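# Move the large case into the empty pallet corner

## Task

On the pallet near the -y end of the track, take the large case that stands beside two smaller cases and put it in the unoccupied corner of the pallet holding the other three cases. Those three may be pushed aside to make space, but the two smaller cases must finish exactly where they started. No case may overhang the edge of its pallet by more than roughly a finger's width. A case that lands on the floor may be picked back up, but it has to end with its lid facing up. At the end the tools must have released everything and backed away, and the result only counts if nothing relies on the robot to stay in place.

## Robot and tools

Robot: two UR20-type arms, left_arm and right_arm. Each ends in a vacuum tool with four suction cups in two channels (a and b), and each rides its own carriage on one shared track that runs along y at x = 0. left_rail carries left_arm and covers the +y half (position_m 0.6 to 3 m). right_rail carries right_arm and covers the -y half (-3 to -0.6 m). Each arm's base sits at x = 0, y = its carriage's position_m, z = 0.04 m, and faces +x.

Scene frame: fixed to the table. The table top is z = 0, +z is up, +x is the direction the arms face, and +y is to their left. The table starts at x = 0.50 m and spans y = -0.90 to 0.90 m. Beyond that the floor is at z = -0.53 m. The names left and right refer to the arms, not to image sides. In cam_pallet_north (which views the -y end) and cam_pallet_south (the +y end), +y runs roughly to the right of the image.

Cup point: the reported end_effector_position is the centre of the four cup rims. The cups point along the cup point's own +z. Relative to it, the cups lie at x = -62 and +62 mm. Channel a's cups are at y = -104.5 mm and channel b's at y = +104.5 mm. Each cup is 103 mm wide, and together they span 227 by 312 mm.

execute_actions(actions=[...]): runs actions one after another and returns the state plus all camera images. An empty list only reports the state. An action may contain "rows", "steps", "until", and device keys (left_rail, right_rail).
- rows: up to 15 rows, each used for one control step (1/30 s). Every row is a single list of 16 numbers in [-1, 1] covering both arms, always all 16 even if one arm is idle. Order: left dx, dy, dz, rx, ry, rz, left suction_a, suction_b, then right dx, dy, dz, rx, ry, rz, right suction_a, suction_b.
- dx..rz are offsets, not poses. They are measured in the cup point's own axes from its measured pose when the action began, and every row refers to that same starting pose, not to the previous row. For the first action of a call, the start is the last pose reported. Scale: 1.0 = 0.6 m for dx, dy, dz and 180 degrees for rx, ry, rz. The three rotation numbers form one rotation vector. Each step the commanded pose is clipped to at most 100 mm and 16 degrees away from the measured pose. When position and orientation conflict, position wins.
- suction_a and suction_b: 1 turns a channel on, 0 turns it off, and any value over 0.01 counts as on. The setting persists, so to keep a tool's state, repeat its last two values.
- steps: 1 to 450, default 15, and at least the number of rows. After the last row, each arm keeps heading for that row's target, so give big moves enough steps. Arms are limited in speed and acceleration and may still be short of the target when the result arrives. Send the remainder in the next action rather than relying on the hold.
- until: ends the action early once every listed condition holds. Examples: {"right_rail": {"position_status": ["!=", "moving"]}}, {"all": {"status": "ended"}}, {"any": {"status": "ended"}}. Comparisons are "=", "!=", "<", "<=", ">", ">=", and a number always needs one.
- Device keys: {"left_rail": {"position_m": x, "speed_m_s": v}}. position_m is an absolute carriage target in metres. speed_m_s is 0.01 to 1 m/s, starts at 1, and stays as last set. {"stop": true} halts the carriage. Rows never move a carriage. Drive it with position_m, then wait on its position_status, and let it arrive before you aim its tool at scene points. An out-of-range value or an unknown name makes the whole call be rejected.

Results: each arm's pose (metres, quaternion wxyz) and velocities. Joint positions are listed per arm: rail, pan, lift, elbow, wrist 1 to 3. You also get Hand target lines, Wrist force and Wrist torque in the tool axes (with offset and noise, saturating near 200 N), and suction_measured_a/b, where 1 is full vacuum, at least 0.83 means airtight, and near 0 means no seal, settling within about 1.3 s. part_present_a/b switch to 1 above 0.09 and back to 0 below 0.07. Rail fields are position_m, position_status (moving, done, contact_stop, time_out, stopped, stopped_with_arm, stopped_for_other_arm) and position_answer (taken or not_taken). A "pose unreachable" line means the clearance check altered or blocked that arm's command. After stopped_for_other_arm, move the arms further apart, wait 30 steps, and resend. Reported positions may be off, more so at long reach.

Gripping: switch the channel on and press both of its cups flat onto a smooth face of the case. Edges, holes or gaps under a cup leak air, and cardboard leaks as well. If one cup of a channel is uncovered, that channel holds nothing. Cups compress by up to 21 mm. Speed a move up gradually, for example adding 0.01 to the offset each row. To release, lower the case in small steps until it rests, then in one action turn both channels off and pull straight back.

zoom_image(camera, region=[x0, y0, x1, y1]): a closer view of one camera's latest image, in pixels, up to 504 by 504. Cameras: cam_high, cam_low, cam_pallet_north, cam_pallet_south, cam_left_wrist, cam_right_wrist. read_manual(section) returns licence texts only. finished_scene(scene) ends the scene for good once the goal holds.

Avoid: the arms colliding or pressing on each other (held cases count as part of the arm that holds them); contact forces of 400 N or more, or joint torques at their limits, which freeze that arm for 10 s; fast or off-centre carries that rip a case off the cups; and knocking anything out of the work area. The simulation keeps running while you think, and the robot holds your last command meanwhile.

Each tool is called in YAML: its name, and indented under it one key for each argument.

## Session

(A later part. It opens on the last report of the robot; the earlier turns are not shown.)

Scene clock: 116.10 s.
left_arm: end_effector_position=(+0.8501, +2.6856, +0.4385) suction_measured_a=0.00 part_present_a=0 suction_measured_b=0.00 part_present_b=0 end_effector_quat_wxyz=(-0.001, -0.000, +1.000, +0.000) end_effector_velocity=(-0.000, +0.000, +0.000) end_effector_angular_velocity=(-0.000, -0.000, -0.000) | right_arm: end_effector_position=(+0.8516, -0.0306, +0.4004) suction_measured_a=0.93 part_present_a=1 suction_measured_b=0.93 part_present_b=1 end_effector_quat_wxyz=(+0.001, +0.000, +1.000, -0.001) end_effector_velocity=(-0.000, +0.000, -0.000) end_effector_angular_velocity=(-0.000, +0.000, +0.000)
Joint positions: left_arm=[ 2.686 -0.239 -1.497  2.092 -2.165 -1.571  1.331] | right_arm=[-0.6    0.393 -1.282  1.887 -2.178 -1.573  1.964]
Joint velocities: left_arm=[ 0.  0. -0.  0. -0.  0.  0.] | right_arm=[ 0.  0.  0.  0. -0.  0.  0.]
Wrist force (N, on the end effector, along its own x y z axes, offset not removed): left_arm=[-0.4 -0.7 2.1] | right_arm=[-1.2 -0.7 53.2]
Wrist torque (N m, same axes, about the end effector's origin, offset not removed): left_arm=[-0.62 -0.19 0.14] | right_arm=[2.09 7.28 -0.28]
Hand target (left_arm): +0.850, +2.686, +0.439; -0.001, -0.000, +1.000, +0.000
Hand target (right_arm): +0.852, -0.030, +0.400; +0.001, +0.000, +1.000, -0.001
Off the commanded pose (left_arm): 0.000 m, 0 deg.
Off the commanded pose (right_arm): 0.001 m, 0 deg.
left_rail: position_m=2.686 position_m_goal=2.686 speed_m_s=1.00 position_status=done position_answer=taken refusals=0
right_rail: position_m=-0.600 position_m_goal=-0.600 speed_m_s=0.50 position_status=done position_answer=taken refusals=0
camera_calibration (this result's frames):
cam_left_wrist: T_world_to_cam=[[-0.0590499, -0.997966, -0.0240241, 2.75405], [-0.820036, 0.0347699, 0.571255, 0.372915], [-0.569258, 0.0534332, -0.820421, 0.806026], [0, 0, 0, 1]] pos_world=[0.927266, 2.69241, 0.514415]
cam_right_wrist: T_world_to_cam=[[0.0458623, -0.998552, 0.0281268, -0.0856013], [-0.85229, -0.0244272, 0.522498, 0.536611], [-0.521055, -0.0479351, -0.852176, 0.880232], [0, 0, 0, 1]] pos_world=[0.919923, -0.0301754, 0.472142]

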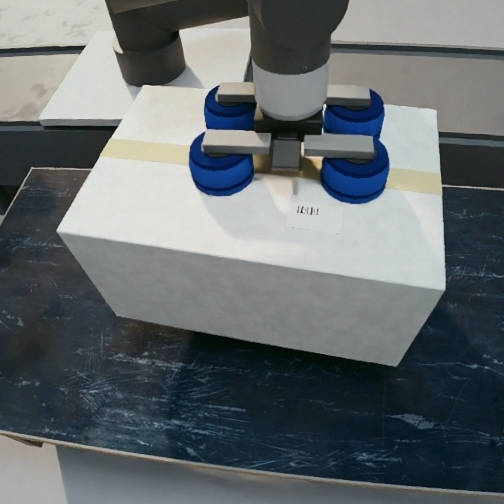

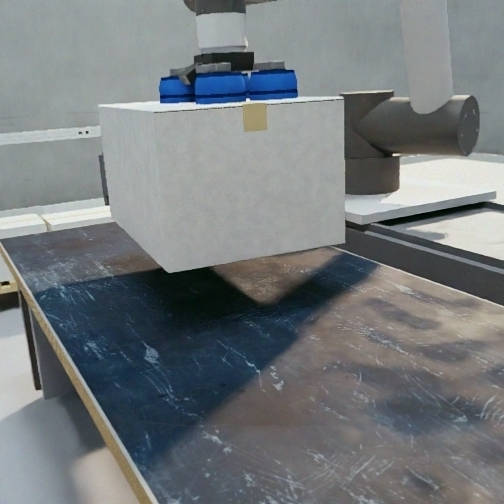

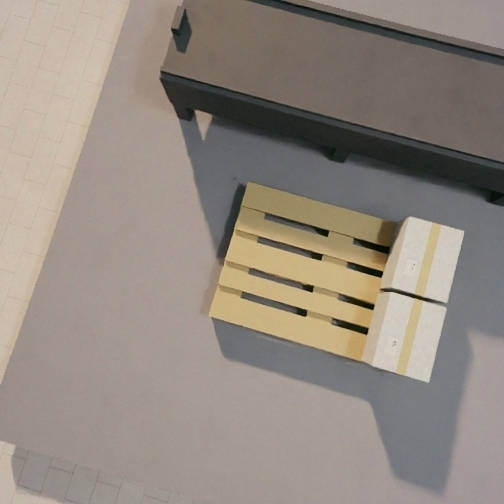

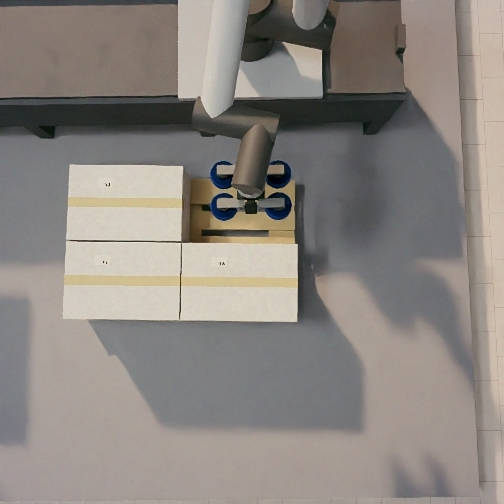

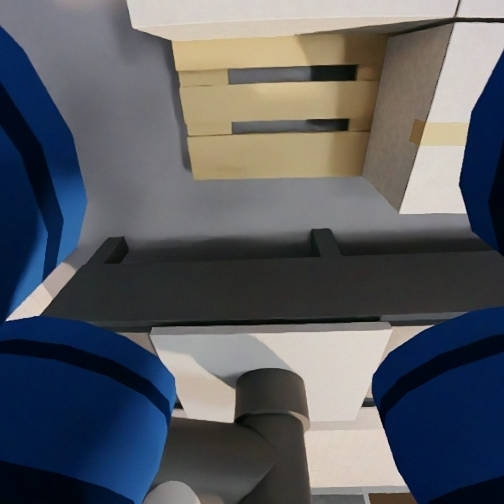

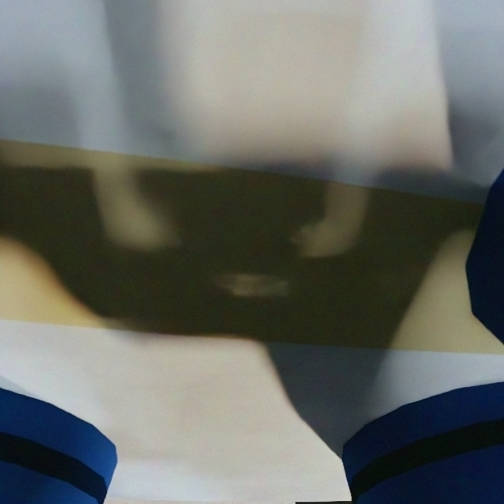

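execute_actions:
  actions:
    - {"rows":[[0,0,0,0,0,0,0,0,0,0,0.03,0,0,-0.01,1,1],[0,0,0,0,0,0,0,0,0,0,0.07,0,0,-0.022,1,1],[0,0,0,0,0,0,0,0,0,0,0.12,0,0,-0.022,1,1]],"steps":40}

zoom_image:
  camera: "cam_low"
  region: [60, 60, 400, 340]

Scene clock: 125.83 s.
left_arm: end_effector_position=(+0.8501, +2.6856, +0.4385) suction_measured_a=0.00 part_present_a=0 suction_measured_b=0.00 part_present_b=0 end_effector_quat_wxyz=(-0.001, -0.000, +1.000, +0.000) end_effector_velocity=(-0.000, +0.000, +0.000) end_effector_angular_velocity=(+0.000, -0.000, -0.000) | right_arm: end_effector_position=(+0.8519, -0.0306, +0.3284) suction_measured_a=0.93 part_present_a=1 suction_measured_b=0.93 part_present_b=1 end_effector_quat_wxyz=(+0.001, -0.034, +0.999, -0.001) end_effector_velocity=(+0.000, -0.000, -0.000) end_effector_angular_velocity=(-0.000, +0.000, -0.000)
Joint positions: left_arm=[ 2.686 -0.239 -1.497  2.092 -2.165 -1.571  1.331] | right_arm=[-0.6    0.393 -1.228  1.932 -2.277 -1.573  1.895]
Joint velocities: left_arm=[ 0.  0. -0.  0.  0.  0.  0.] | right_arm=[ 0. -0.  0.  0. -0.  0. -0.]
Wrist force (N, on the end effector, along its own x y z axes, offset not removed): left_arm=[-2.0 -1.6 -0.1] | right_arm=[-2.7 -1.9 51.6]
Wrist torque (N m, same axes, about the end effector's origin, offset not removed): left_arm=[-0.54 0.41 -0.22] | right_arm=[2.03 7.54 -0.34]
Hand target (left_arm): +0.850, +2.686, +0.439; -0.001, -0.000, +1.000, +0.000
Hand target (right_arm): +0.852, -0.030, +0.328; +0.001, -0.034, +0.999, -0.001
Off the commanded pose (left_arm): 0.000 m, 0 deg.
Off the commanded pose (right_arm): 0.000 m, 0 deg.
left_rail: position_m=2.686 position_m_goal=2.686 speed_m_s=1.00 position_status=done position_answer=taken refusals=0
right_rail: position_m=-0.600 position_m_goal=-0.600 speed_m_s=0.50 position_status=done position_answer=taken refusals=0
camera_calibration (this result's frames):
cam_left_wrist: T_world_to_cam=[[-0.0590498, -0.997966, -0.024024, 2.75405], [-0.820036, 0.0347699, 0.571255, 0.372915], [-0.569258, 0.0534331, -0.820421, 0.806027], [0, 0, 0, 1]] pos_world=[0.927266, 2.69241, 0.514415]
cam_right_wrist: T_world_to_cam=[[0.114725, -0.992994, 0.0283173, -0.14213], [-0.848531, -0.0831322, 0.522574, 0.569447], [-0.516559, -0.0839804, -0.852124, 0.814049], [0, 0, 0, 1]] pos_world=[0.920003, -0.0254307, 0.400117]

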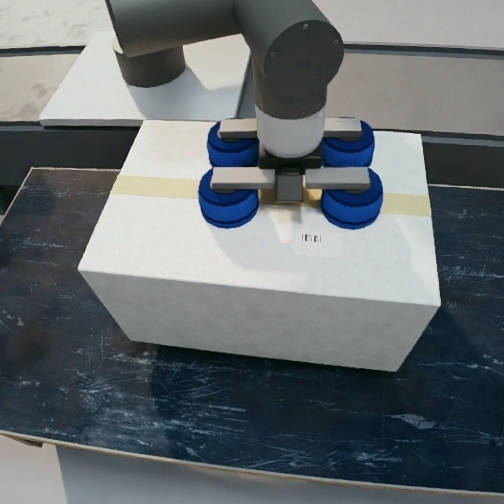

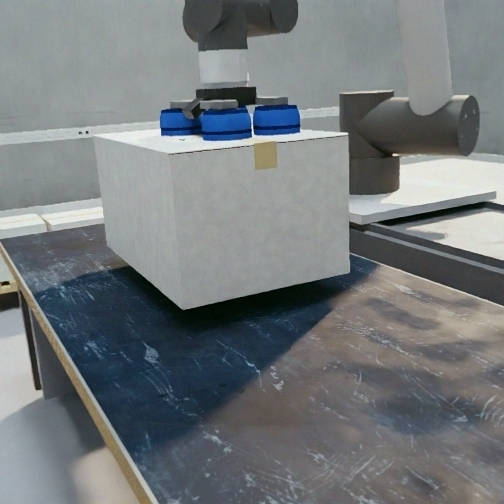

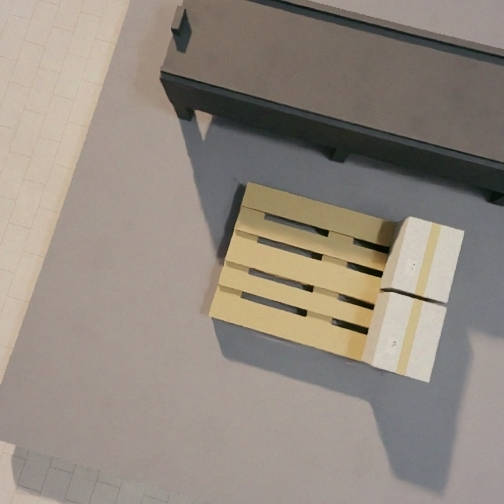

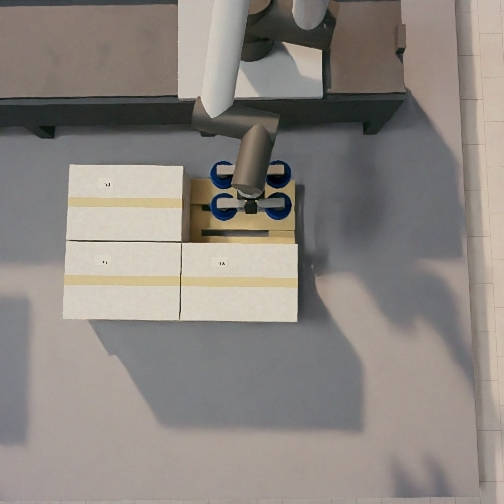

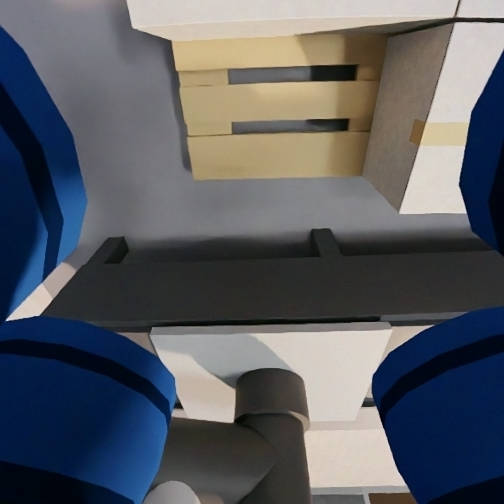

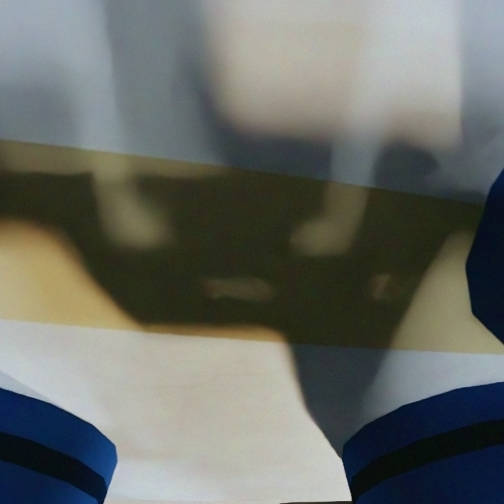

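Region (60, 60, 400, 340) of cam_low's 504x504 image, scaled by 1.482, with more detail than that image has; it fills the top 415 rows of this view, and the rest is white.

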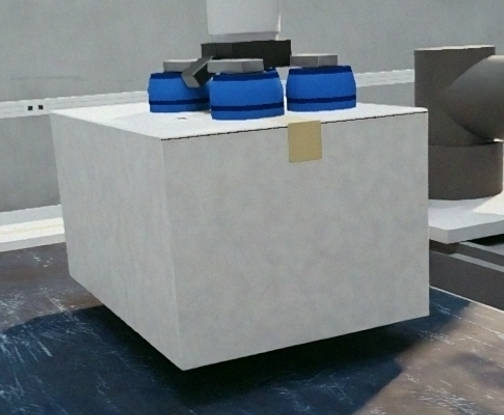

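execute_actions:
  actions:
    - {"rows":[[0,0,0,0,0,0,0,0,0,0,0.01,0,0,0,1,1],[0,0,0,0,0,0,0,0,0,0,0.02,0,0,0,1,1]],"steps":15}

execute_actions:
  actions:
    - {"rows":[[0,0,0,0,0,0,0,0,0,0,0.015,0,0,0,1,1]],"steps":15}

Scene clock: 134.83 s.
left_arm: end_effector_position=(+0.8501, +2.6856, +0.4385) suction_measured_a=0.00 part_present_a=0 suction_measured_b=0.00 part_present_b=0 end_effector_quat_wxyz=(-0.001, -0.000, +1.000, +0.000) end_effector_velocity=(-0.000, +0.000, +0.000) end_effector_angular_velocity=(-0.000, -0.000, +0.000) | right_arm: end_effector_position=(+0.8519, -0.0306, +0.3167) suction_measured_a=0.93 part_present_a=1 suction_measured_b=0.93 part_present_b=1 end_effector_quat_wxyz=(+0.001, -0.034, +0.999, -0.001) end_effector_velocity=(+0.000, +0.000, -0.003) end_effector_angular_velocity=(+0.000, -0.000, +0.000)
Joint positions: left_arm=[ 2.686 -0.239 -1.497  2.092 -2.165 -1.571  1.331] | right_arm=[-0.6    0.392 -1.219  1.939 -2.293 -1.573  1.895]
Joint velocities: left_arm=[ 0.  0. -0.  0. -0.  0.  0.] | right_arm=[ 0.     0.     0.002  0.002 -0.004 -0.    -0.   ]
Wrist force (N, on the end effector, along its own x y z axes, offset not removed): left_arm=[-3.3 4.8 4.8] | right_arm=[-2.0 0.7 53.5]
Wrist torque (N m, same axes, about the end effector's origin, offset not removed): left_arm=[0.09 0.33 0.09] | right_arm=[2.25 7.50 -0.31]
Hand target (left_arm): +0.850, +2.686, +0.439; -0.001, -0.000, +1.000, +0.000
Hand target (right_arm): +0.852, -0.030, +0.316; +0.001, -0.034, +0.999, -0.001
Off the commanded pose (left_arm): 0.000 m, 0 deg.
Off the commanded pose (right_arm): 0.000 m, 0 deg.
left_rail: position_m=2.686 position_m_goal=2.686 speed_m_s=1.00 position_status=done position_answer=taken refusals=0
right_rail: position_m=-0.600 position_m_goal=-0.600 speed_m_s=0.50 position_status=done position_answer=taken refusals=0
camera_calibration (this result's frames):
cam_left_wrist: T_world_to_cam=[[-0.05905, -0.997966, -0.0240239, 2.75405], [-0.820036, 0.0347701, 0.571255, 0.372914], [-0.569258, 0.0534331, -0.820421, 0.806027], [0, 0, 0, 1]] pos_world=[0.927266, 2.69241, 0.514415]
cam_right_wrist: T_world_to_cam=[[0.114718, -0.992995, 0.0282987, -0.141795], [-0.848529, -0.0831355, 0.522577, 0.575573], [-0.516563, -0.083961, -0.852123, 0.804158], [0, 0, 0, 1]] pos_world=[0.920055, -0.0254328, 0.388472]

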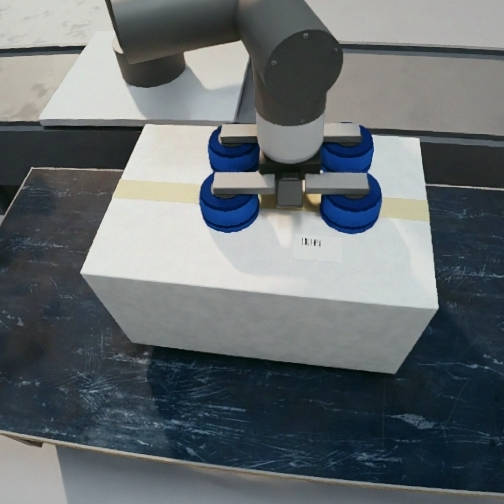

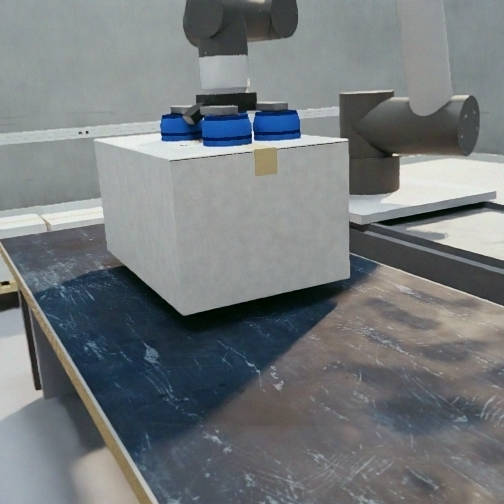

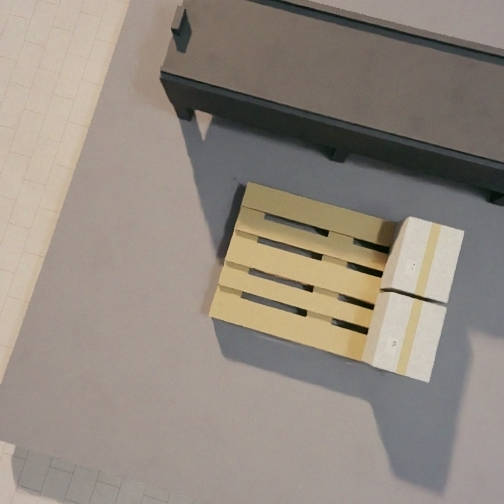

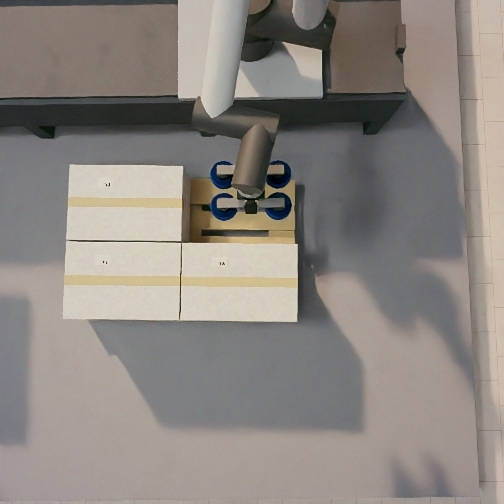

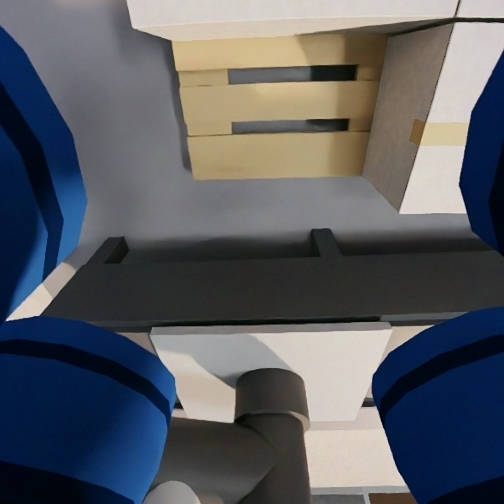

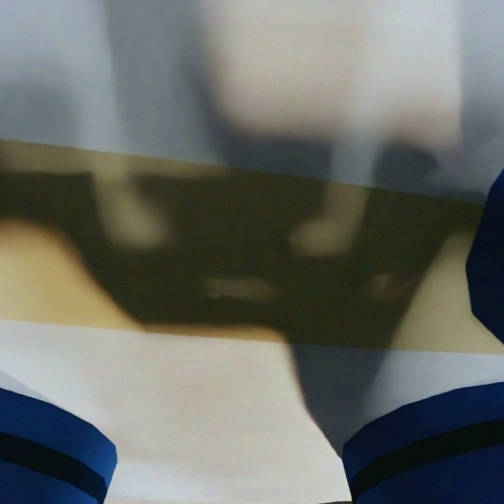

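Scene clock: 135.33 s.
left_arm: end_effector_position=(+0.8501, +2.6856, +0.4385) suction_measured_a=0.00 part_present_a=0 suction_measured_b=0.00 part_present_b=0 end_effector_quat_wxyz=(-0.001, -0.000, +1.000, +0.000) end_effector_velocity=(+0.000, -0.000, -0.000) end_effector_angular_velocity=(+0.000, +0.000, -0.000) | right_arm: end_effector_position=(+0.8520, -0.0306, +0.3080) suction_measured_a=0.93 part_present_a=1 suction_measured_b=0.93 part_present_b=1 end_effector_quat_wxyz=(+0.001, -0.034, +0.999, -0.001) end_effector_velocity=(+0.000, +0.000, -0.002) end_effector_angular_velocity=(+0.000, -0.000, -0.000)
Joint positions: left_arm=[ 2.686 -0.239 -1.497  2.092 -2.165 -1.571  1.331] | right_arm=[-0.6    0.392 -1.211  1.944 -2.305 -1.573  1.895]
Joint velocities: left_arm=[ 0. -0.  0. -0.  0. -0.  0.] | right_arm=[ 0.     0.     0.002  0.001 -0.003 -0.     0.   ]
Wrist force (N, on the end effector, along its own x y z axes, offset not removed): left_arm=[-6.1 4.0 7.8] | right_arm=[-2.2 -0.5 54.2]
Wrist torque (N m, same axes, about the end effector's origin, offset not removed): left_arm=[0.20 0.82 0.02] | right_arm=[1.93 7.40 -0.29]
Hand target (left_arm): +0.850, +2.686, +0.439; -0.001, -0.000, +1.000, +0.000
Hand target (right_arm): +0.852, -0.030, +0.308; +0.001, -0.034, +0.999, -0.001
Off the commanded pose (left_arm): 0.000 m, 0 deg.
Off the commanded pose (right_arm): 0.000 m, 0 deg.
left_rail: position_m=2.686 position_m_goal=2.686 speed_m_s=1.00 position_status=done position_answer=taken refusals=0
right_rail: position_m=-0.600 position_m_goal=-0.600 speed_m_s=0.50 position_status=done position_answer=taken refusals=0
camera_calibration (this result's frames):
cam_left_wrist: T_world_to_cam=[[-0.0590499, -0.997966, -0.024024, 2.75405], [-0.820036, 0.0347699, 0.571255, 0.372915], [-0.569258, 0.0534331, -0.820421, 0.806026], [0, 0, 0, 1]] pos_world=[0.927266, 2.69241, 0.514415]
cam_right_wrist: T_world_to_cam=[[0.114718, -0.992995, 0.028289, -0.141543], [-0.848532, -0.0831416, 0.522571, 0.580191], [-0.516559, -0.0839527, -0.852126, 0.796703], [0, 0, 0, 1]] pos_world=[0.920092, -0.0254281, 0.379704]

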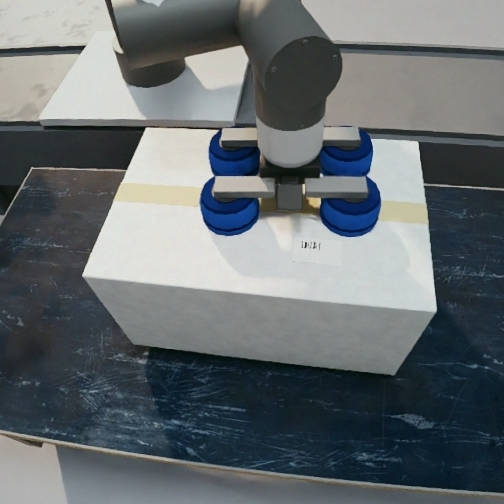

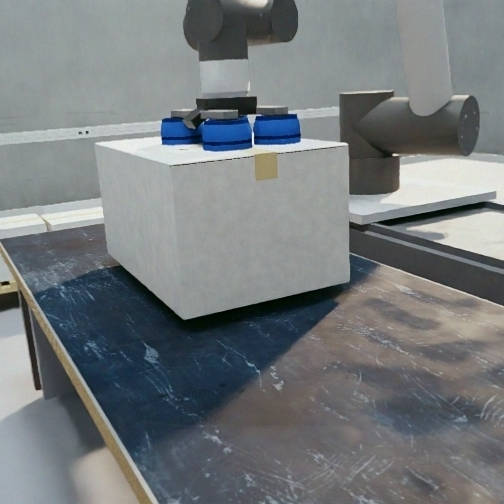

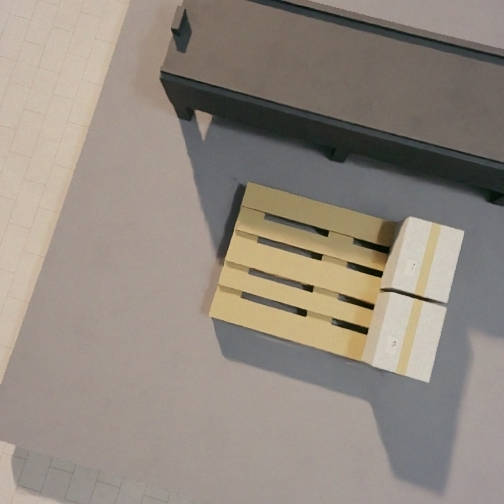

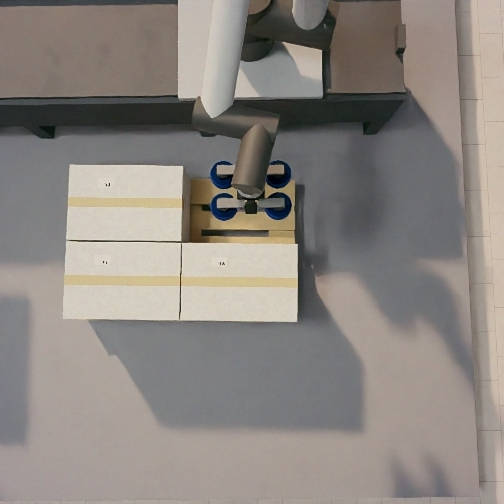

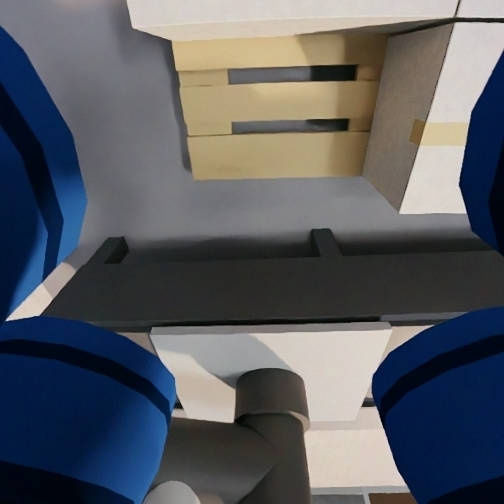

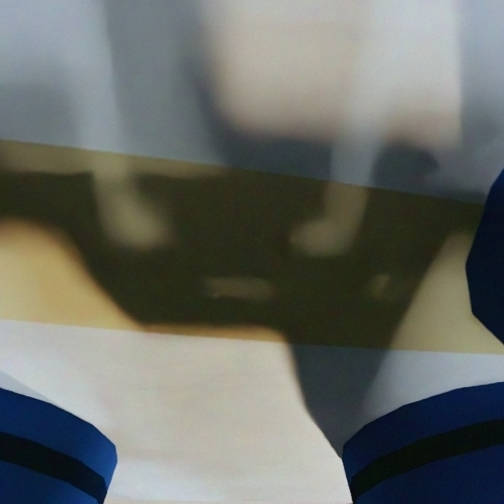

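execute_actions:
  actions:
    - {"rows":[[0,0,0,0,0,0,0,0,0,0,0.015,0,0,0,1,1]],"steps":20}

Scene clock: 141.30 s.
left_arm: end_effector_position=(+0.8501, +2.6856, +0.4385) suction_measured_a=0.00 part_present_a=0 suction_measured_b=0.00 part_present_b=0 end_effector_quat_wxyz=(-0.001, -0.000, +1.000, +0.000) end_effector_velocity=(-0.000, +0.000, +0.000) end_effector_angular_velocity=(-0.000, -0.000, +0.000) | right_arm: end_effector_position=(+0.8520, -0.0306, +0.2990) suction_measured_a=0.93 part_present_a=1 suction_measured_b=0.93 part_present_b=1 end_effector_quat_wxyz=(+0.001, -0.034, +0.999, -0.001) end_effector_velocity=(-0.000, -0.000, -0.000) end_effector_angular_velocity=(+0.000, -0.000, +0.000)
Joint positions: left_arm=[ 2.686 -0.239 -1.497  2.092 -2.165 -1.571  1.331] | right_arm=[-0.6    0.392 -1.204  1.949 -2.318 -1.573  1.895]
Joint velocities: left_arm=[ 0.  0. -0.  0. -0.  0. -0.] | right_arm=[ 0.     0.     0.     0.    -0.001  0.    -0.   ]
Wrist force (N, on the end effector, along its own x y z axes, offset not removed): left_arm=[-2.6 -2.8 6.2] | right_arm=[-0.8 -0.3 52.5]
Wrist torque (N m, same axes, about the end effector's origin, offset not removed): left_arm=[-1.01 0.25 -0.12] | right_arm=[2.23 7.21 -0.17]
Hand target (left_arm): +0.850, +2.686, +0.439; -0.001, -0.000, +1.000, +0.000
Hand target (right_arm): +0.852, -0.030, +0.299; +0.001, -0.034, +0.999, -0.001
Off the commanded pose (left_arm): 0.000 m, 0 deg.
Off the commanded pose (right_arm): 0.000 m, 0 deg.
left_rail: position_m=2.686 position_m_goal=2.686 speed_m_s=1.00 position_status=done position_answer=taken refusals=0
right_rail: position_m=-0.600 position_m_goal=-0.600 speed_m_s=0.50 position_status=done position_answer=taken refusals=0
camera_calibration (this result's frames):
cam_left_wrist: T_world_to_cam=[[-0.0590499, -0.997966, -0.0240238, 2.75405], [-0.820036, 0.03477, 0.571255, 0.372914], [-0.569258, 0.053433, -0.820421, 0.806027], [0, 0, 0, 1]] pos_world=[0.927266, 2.69241, 0.514415]
cam_right_wrist: T_world_to_cam=[[0.114712, -0.992996, 0.0282865, -0.141294], [-0.848537, -0.0831381, 0.522564, 0.584905], [-0.516552, -0.0839464, -0.852131, 0.789103], [0, 0, 0, 1]] pos_world=[0.920134, -0.0254343, 0.370766]

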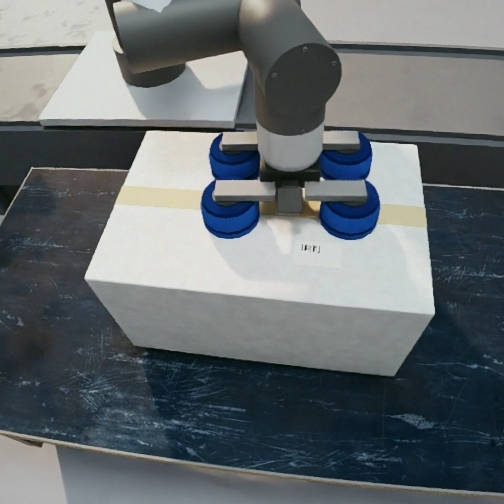

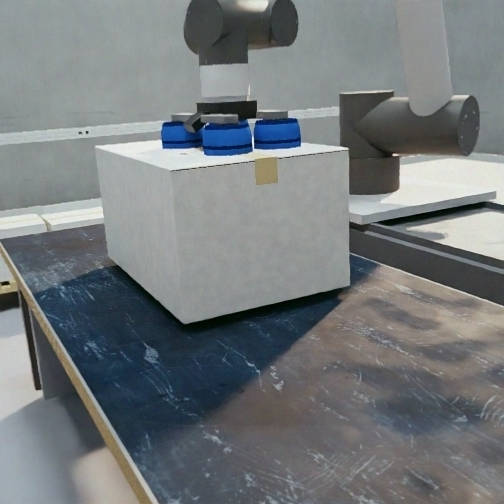

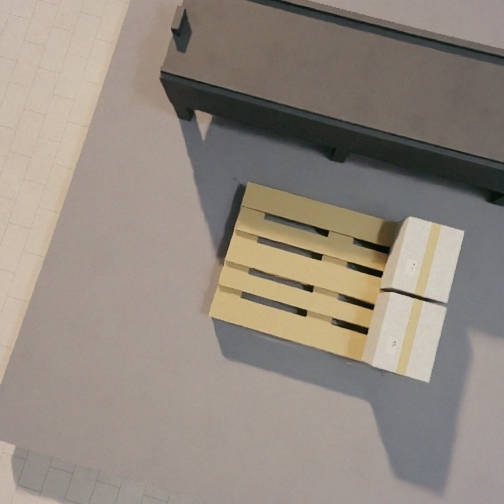

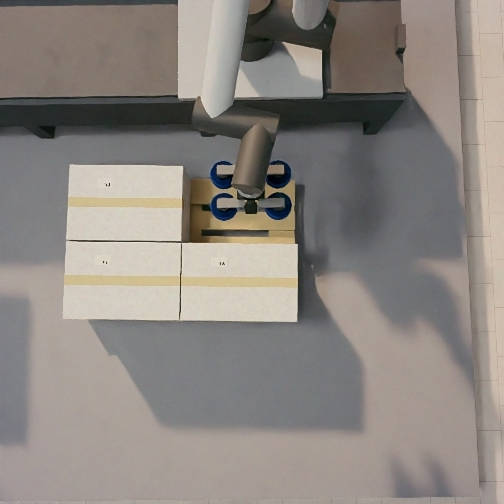

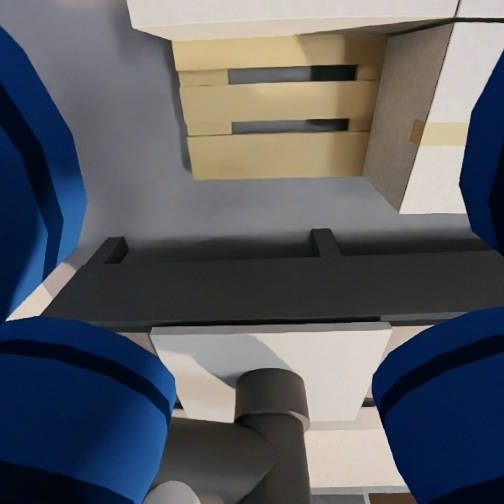

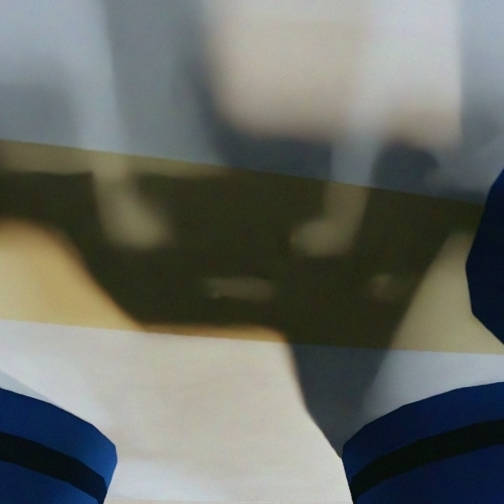

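execute_actions:
  actions:
    - {"rows":[[0,0,0,0,0,0,0,0,0,0,0.015,0,0,0,1,1]],"steps":20}

Scene clock: 146.40 s.
left_arm: end_effector_position=(+0.8501, +2.6856, +0.4385) suction_measured_a=0.00 part_present_a=0 suction_measured_b=0.00 part_present_b=0 end_effector_quat_wxyz=(-0.001, -0.000, +1.000, +0.000) end_effector_velocity=(+0.000, -0.000, -0.000) end_effector_angular_velocity=(+0.000, +0.000, -0.000) | right_arm: end_effector_position=(+0.8520, -0.0306, +0.2901) suction_measured_a=0.93 part_present_a=1 suction_measured_b=0.93 part_present_b=1 end_effector_quat_wxyz=(+0.001, -0.034, +0.999, -0.001) end_effector_velocity=(-0.000, -0.000, -0.000) end_effector_angular_velocity=(-0.000, +0.000, +0.000)
Joint positions: left_arm=[ 2.686 -0.239 -1.497  2.092 -2.165 -1.571  1.331] | right_arm=[-0.6    0.392 -1.196  1.953 -2.33  -1.573  1.895]
Joint velocities: left_arm=[ 0. -0.  0. -0. -0. -0. -0.] | right_arm=[ 0.    -0.     0.     0.    -0.001  0.    -0.   ]
Wrist force (N, on the end effector, along its own x y z axes, offset not removed): left_arm=[-2.2 -0.6 2.8] | right_arm=[-1.0 -1.1 52.4]
Wrist torque (N m, same axes, about the end effector's origin, offset not removed): left_arm=[-0.62 0.32 -0.08] | right_arm=[2.11 7.31 -0.32]
Hand target (left_arm): +0.850, +2.686, +0.439; -0.001, -0.000, +1.000, +0.000
Hand target (right_arm): +0.852, -0.030, +0.290; +0.001, -0.034, +0.999, -0.001
Off the commanded pose (left_arm): 0.000 m, 0 deg.
Off the commanded pose (right_arm): 0.000 m, 0 deg.
left_rail: position_m=2.686 position_m_goal=2.686 speed_m_s=1.00 position_status=done position_answer=taken refusals=0
right_rail: position_m=-0.600 position_m_goal=-0.600 speed_m_s=0.50 position_status=done position_answer=taken refusals=0
camera_calibration (this result's frames):
cam_left_wrist: T_world_to_cam=[[-0.0590498, -0.997966, -0.0240239, 2.75405], [-0.820036, 0.0347699, 0.571255, 0.372915], [-0.569258, 0.053433, -0.820421, 0.806027], [0, 0, 0, 1]] pos_world=[0.927266, 2.69241, 0.514415]
cam_right_wrist: T_world_to_cam=[[0.114712, -0.992996, 0.0282846, -0.141032], [-0.848542, -0.0831397, 0.522556, 0.589609], [-0.516544, -0.0839439, -0.852136, 0.781499], [0, 0, 0, 1]] pos_world=[0.920164, -0.0254222, 0.361829]

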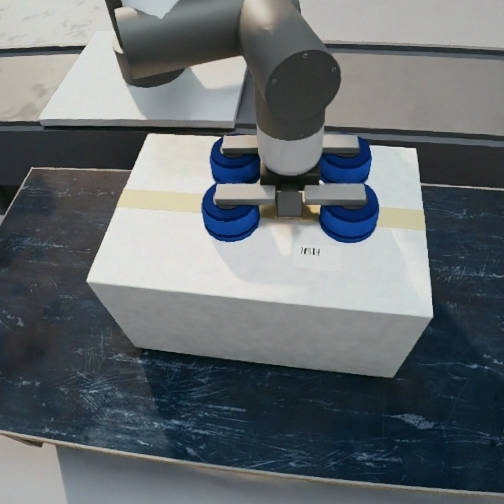

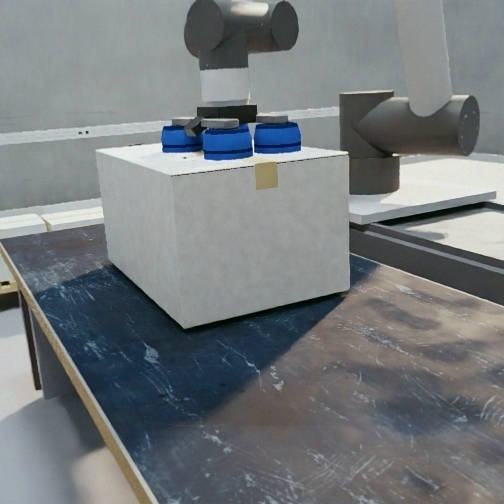

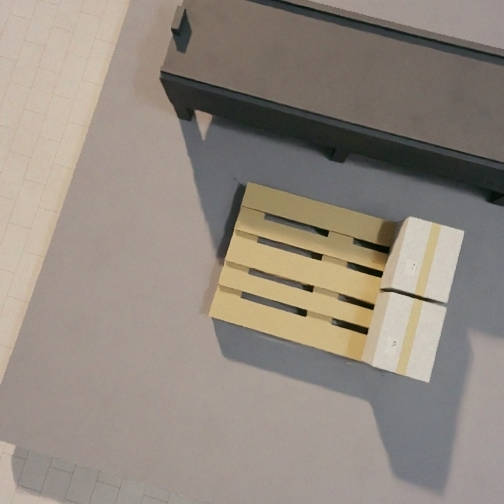

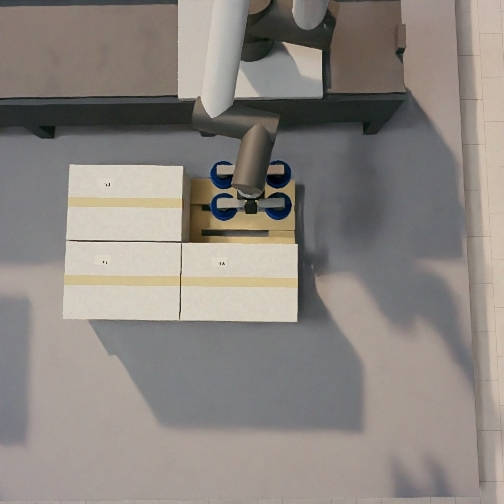

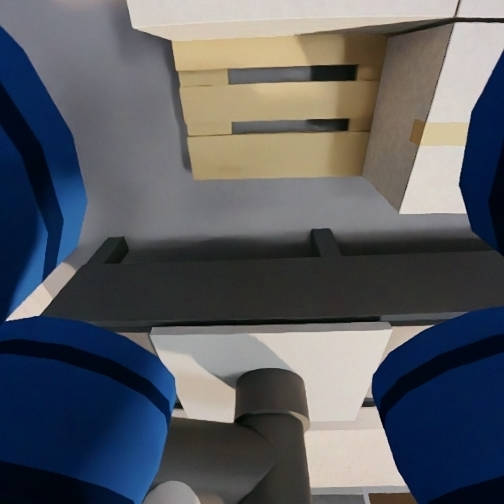

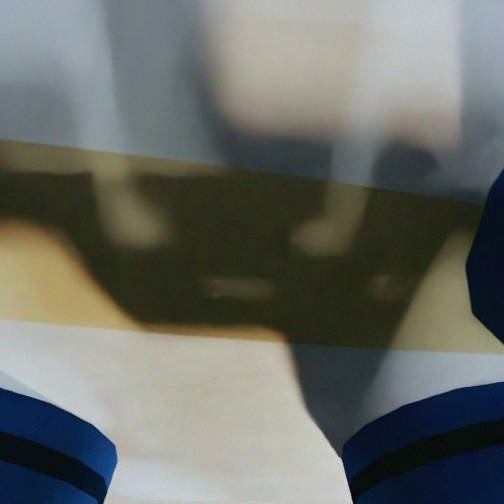

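execute_actions:
  actions:
    - {"rows":[[0,0,0,0,0,0,0,0,0,0,0.015,0,0,0,1,1]],"steps":20}

Scene clock: 150.63 s.
left_arm: end_effector_position=(+0.8501, +2.6856, +0.4385) suction_measured_a=0.00 part_present_a=0 suction_measured_b=0.00 part_present_b=0 end_effector_quat_wxyz=(-0.001, -0.000, +1.000, +0.000) end_effector_velocity=(-0.000, +0.000, +0.000) end_effector_angular_velocity=(-0.000, -0.000, -0.000) | right_arm: end_effector_position=(+0.8521, -0.0306, +0.2811) suction_measured_a=0.93 part_present_a=1 suction_measured_b=0.93 part_present_b=1 end_effector_quat_wxyz=(+0.001, -0.034, +0.999, -0.001) end_effector_velocity=(-0.000, -0.000, -0.000) end_effector_angular_velocity=(-0.000, +0.000, +0.000)
Joint positions: left_arm=[ 2.686 -0.239 -1.497  2.092 -2.165 -1.571  1.331] | right_arm=[-0.6    0.392 -1.188  1.958 -2.342 -1.573  1.895]
Joint velocities: left_arm=[ 0.  0. -0.  0. -0.  0.  0.] | right_arm=[ 0.    -0.     0.     0.    -0.001 -0.    -0.   ]
Wrist force (N, on the end effector, along its own x y z axes, offset not removed): left_arm=[4.1 -0.6 5.7] | right_arm=[-2.2 0.4 52.5]
Wrist torque (N m, same axes, about the end effector's origin, offset not removed): left_arm=[-0.74 -0.42 -0.12] | right_arm=[2.32 7.47 -0.23]
Hand target (left_arm): +0.850, +2.686, +0.439; -0.001, -0.000, +1.000, +0.000
Hand target (right_arm): +0.852, -0.030, +0.281; +0.001, -0.034, +0.999, -0.001
Off the commanded pose (left_arm): 0.000 m, 0 deg.
Off the commanded pose (right_arm): 0.000 m, 0 deg.
left_rail: position_m=2.686 position_m_goal=2.686 speed_m_s=1.00 position_status=done position_answer=taken refusals=0
right_rail: position_m=-0.600 position_m_goal=-0.600 speed_m_s=0.50 position_status=done position_answer=taken refusals=0
camera_calibration (this result's frames):
cam_left_wrist: T_world_to_cam=[[-0.0590499, -0.997966, -0.0240239, 2.75405], [-0.820036, 0.03477, 0.571255, 0.372914], [-0.569258, 0.053433, -0.820421, 0.806027], [0, 0, 0, 1]] pos_world=[0.927266, 2.69241, 0.514415]
cam_right_wrist: T_world_to_cam=[[0.114705, -0.992997, 0.0282818, -0.140787], [-0.848547, -0.0831364, 0.522548, 0.594323], [-0.516537, -0.0839374, -0.852141, 0.773901], [0, 0, 0, 1]] pos_world=[0.920209, -0.0254323, 0.352892]

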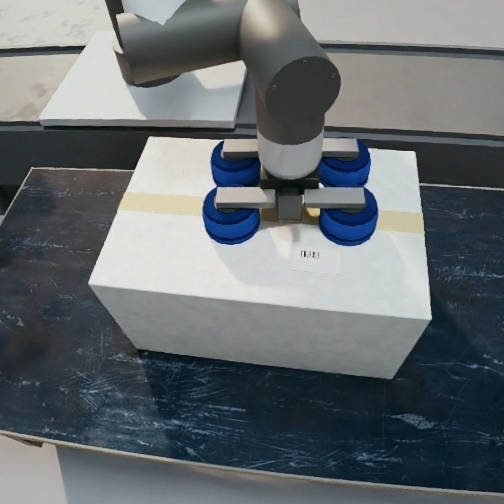

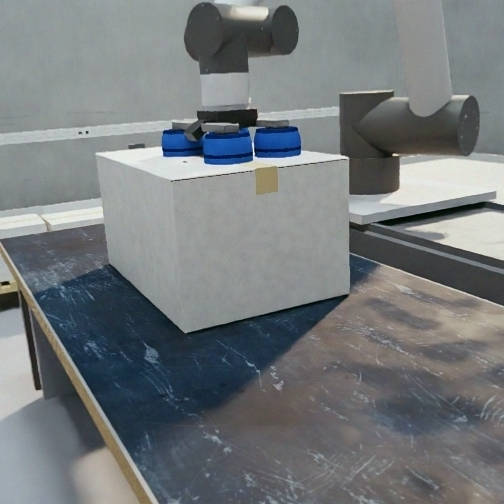

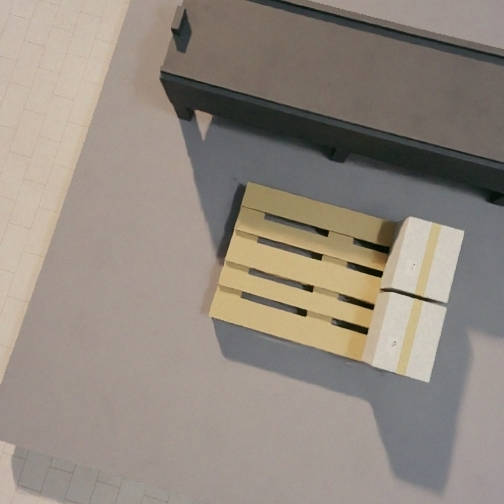

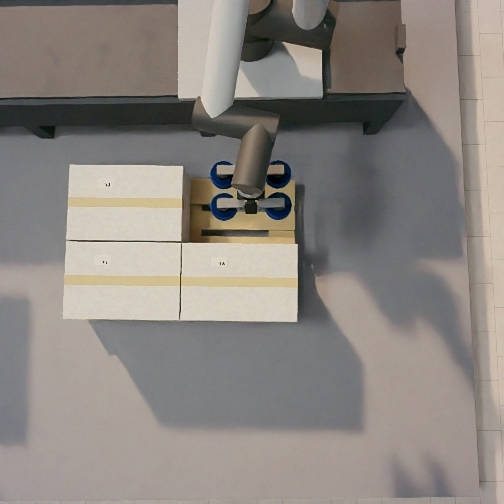

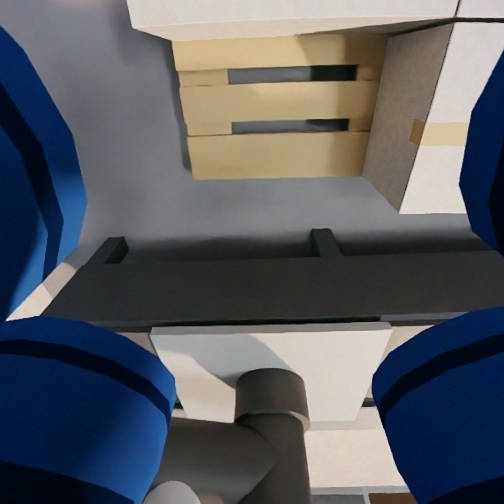

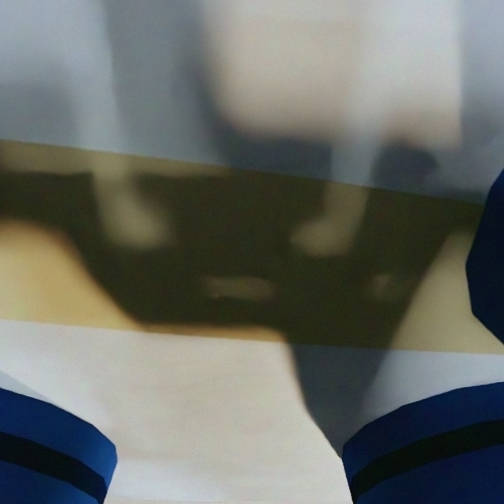

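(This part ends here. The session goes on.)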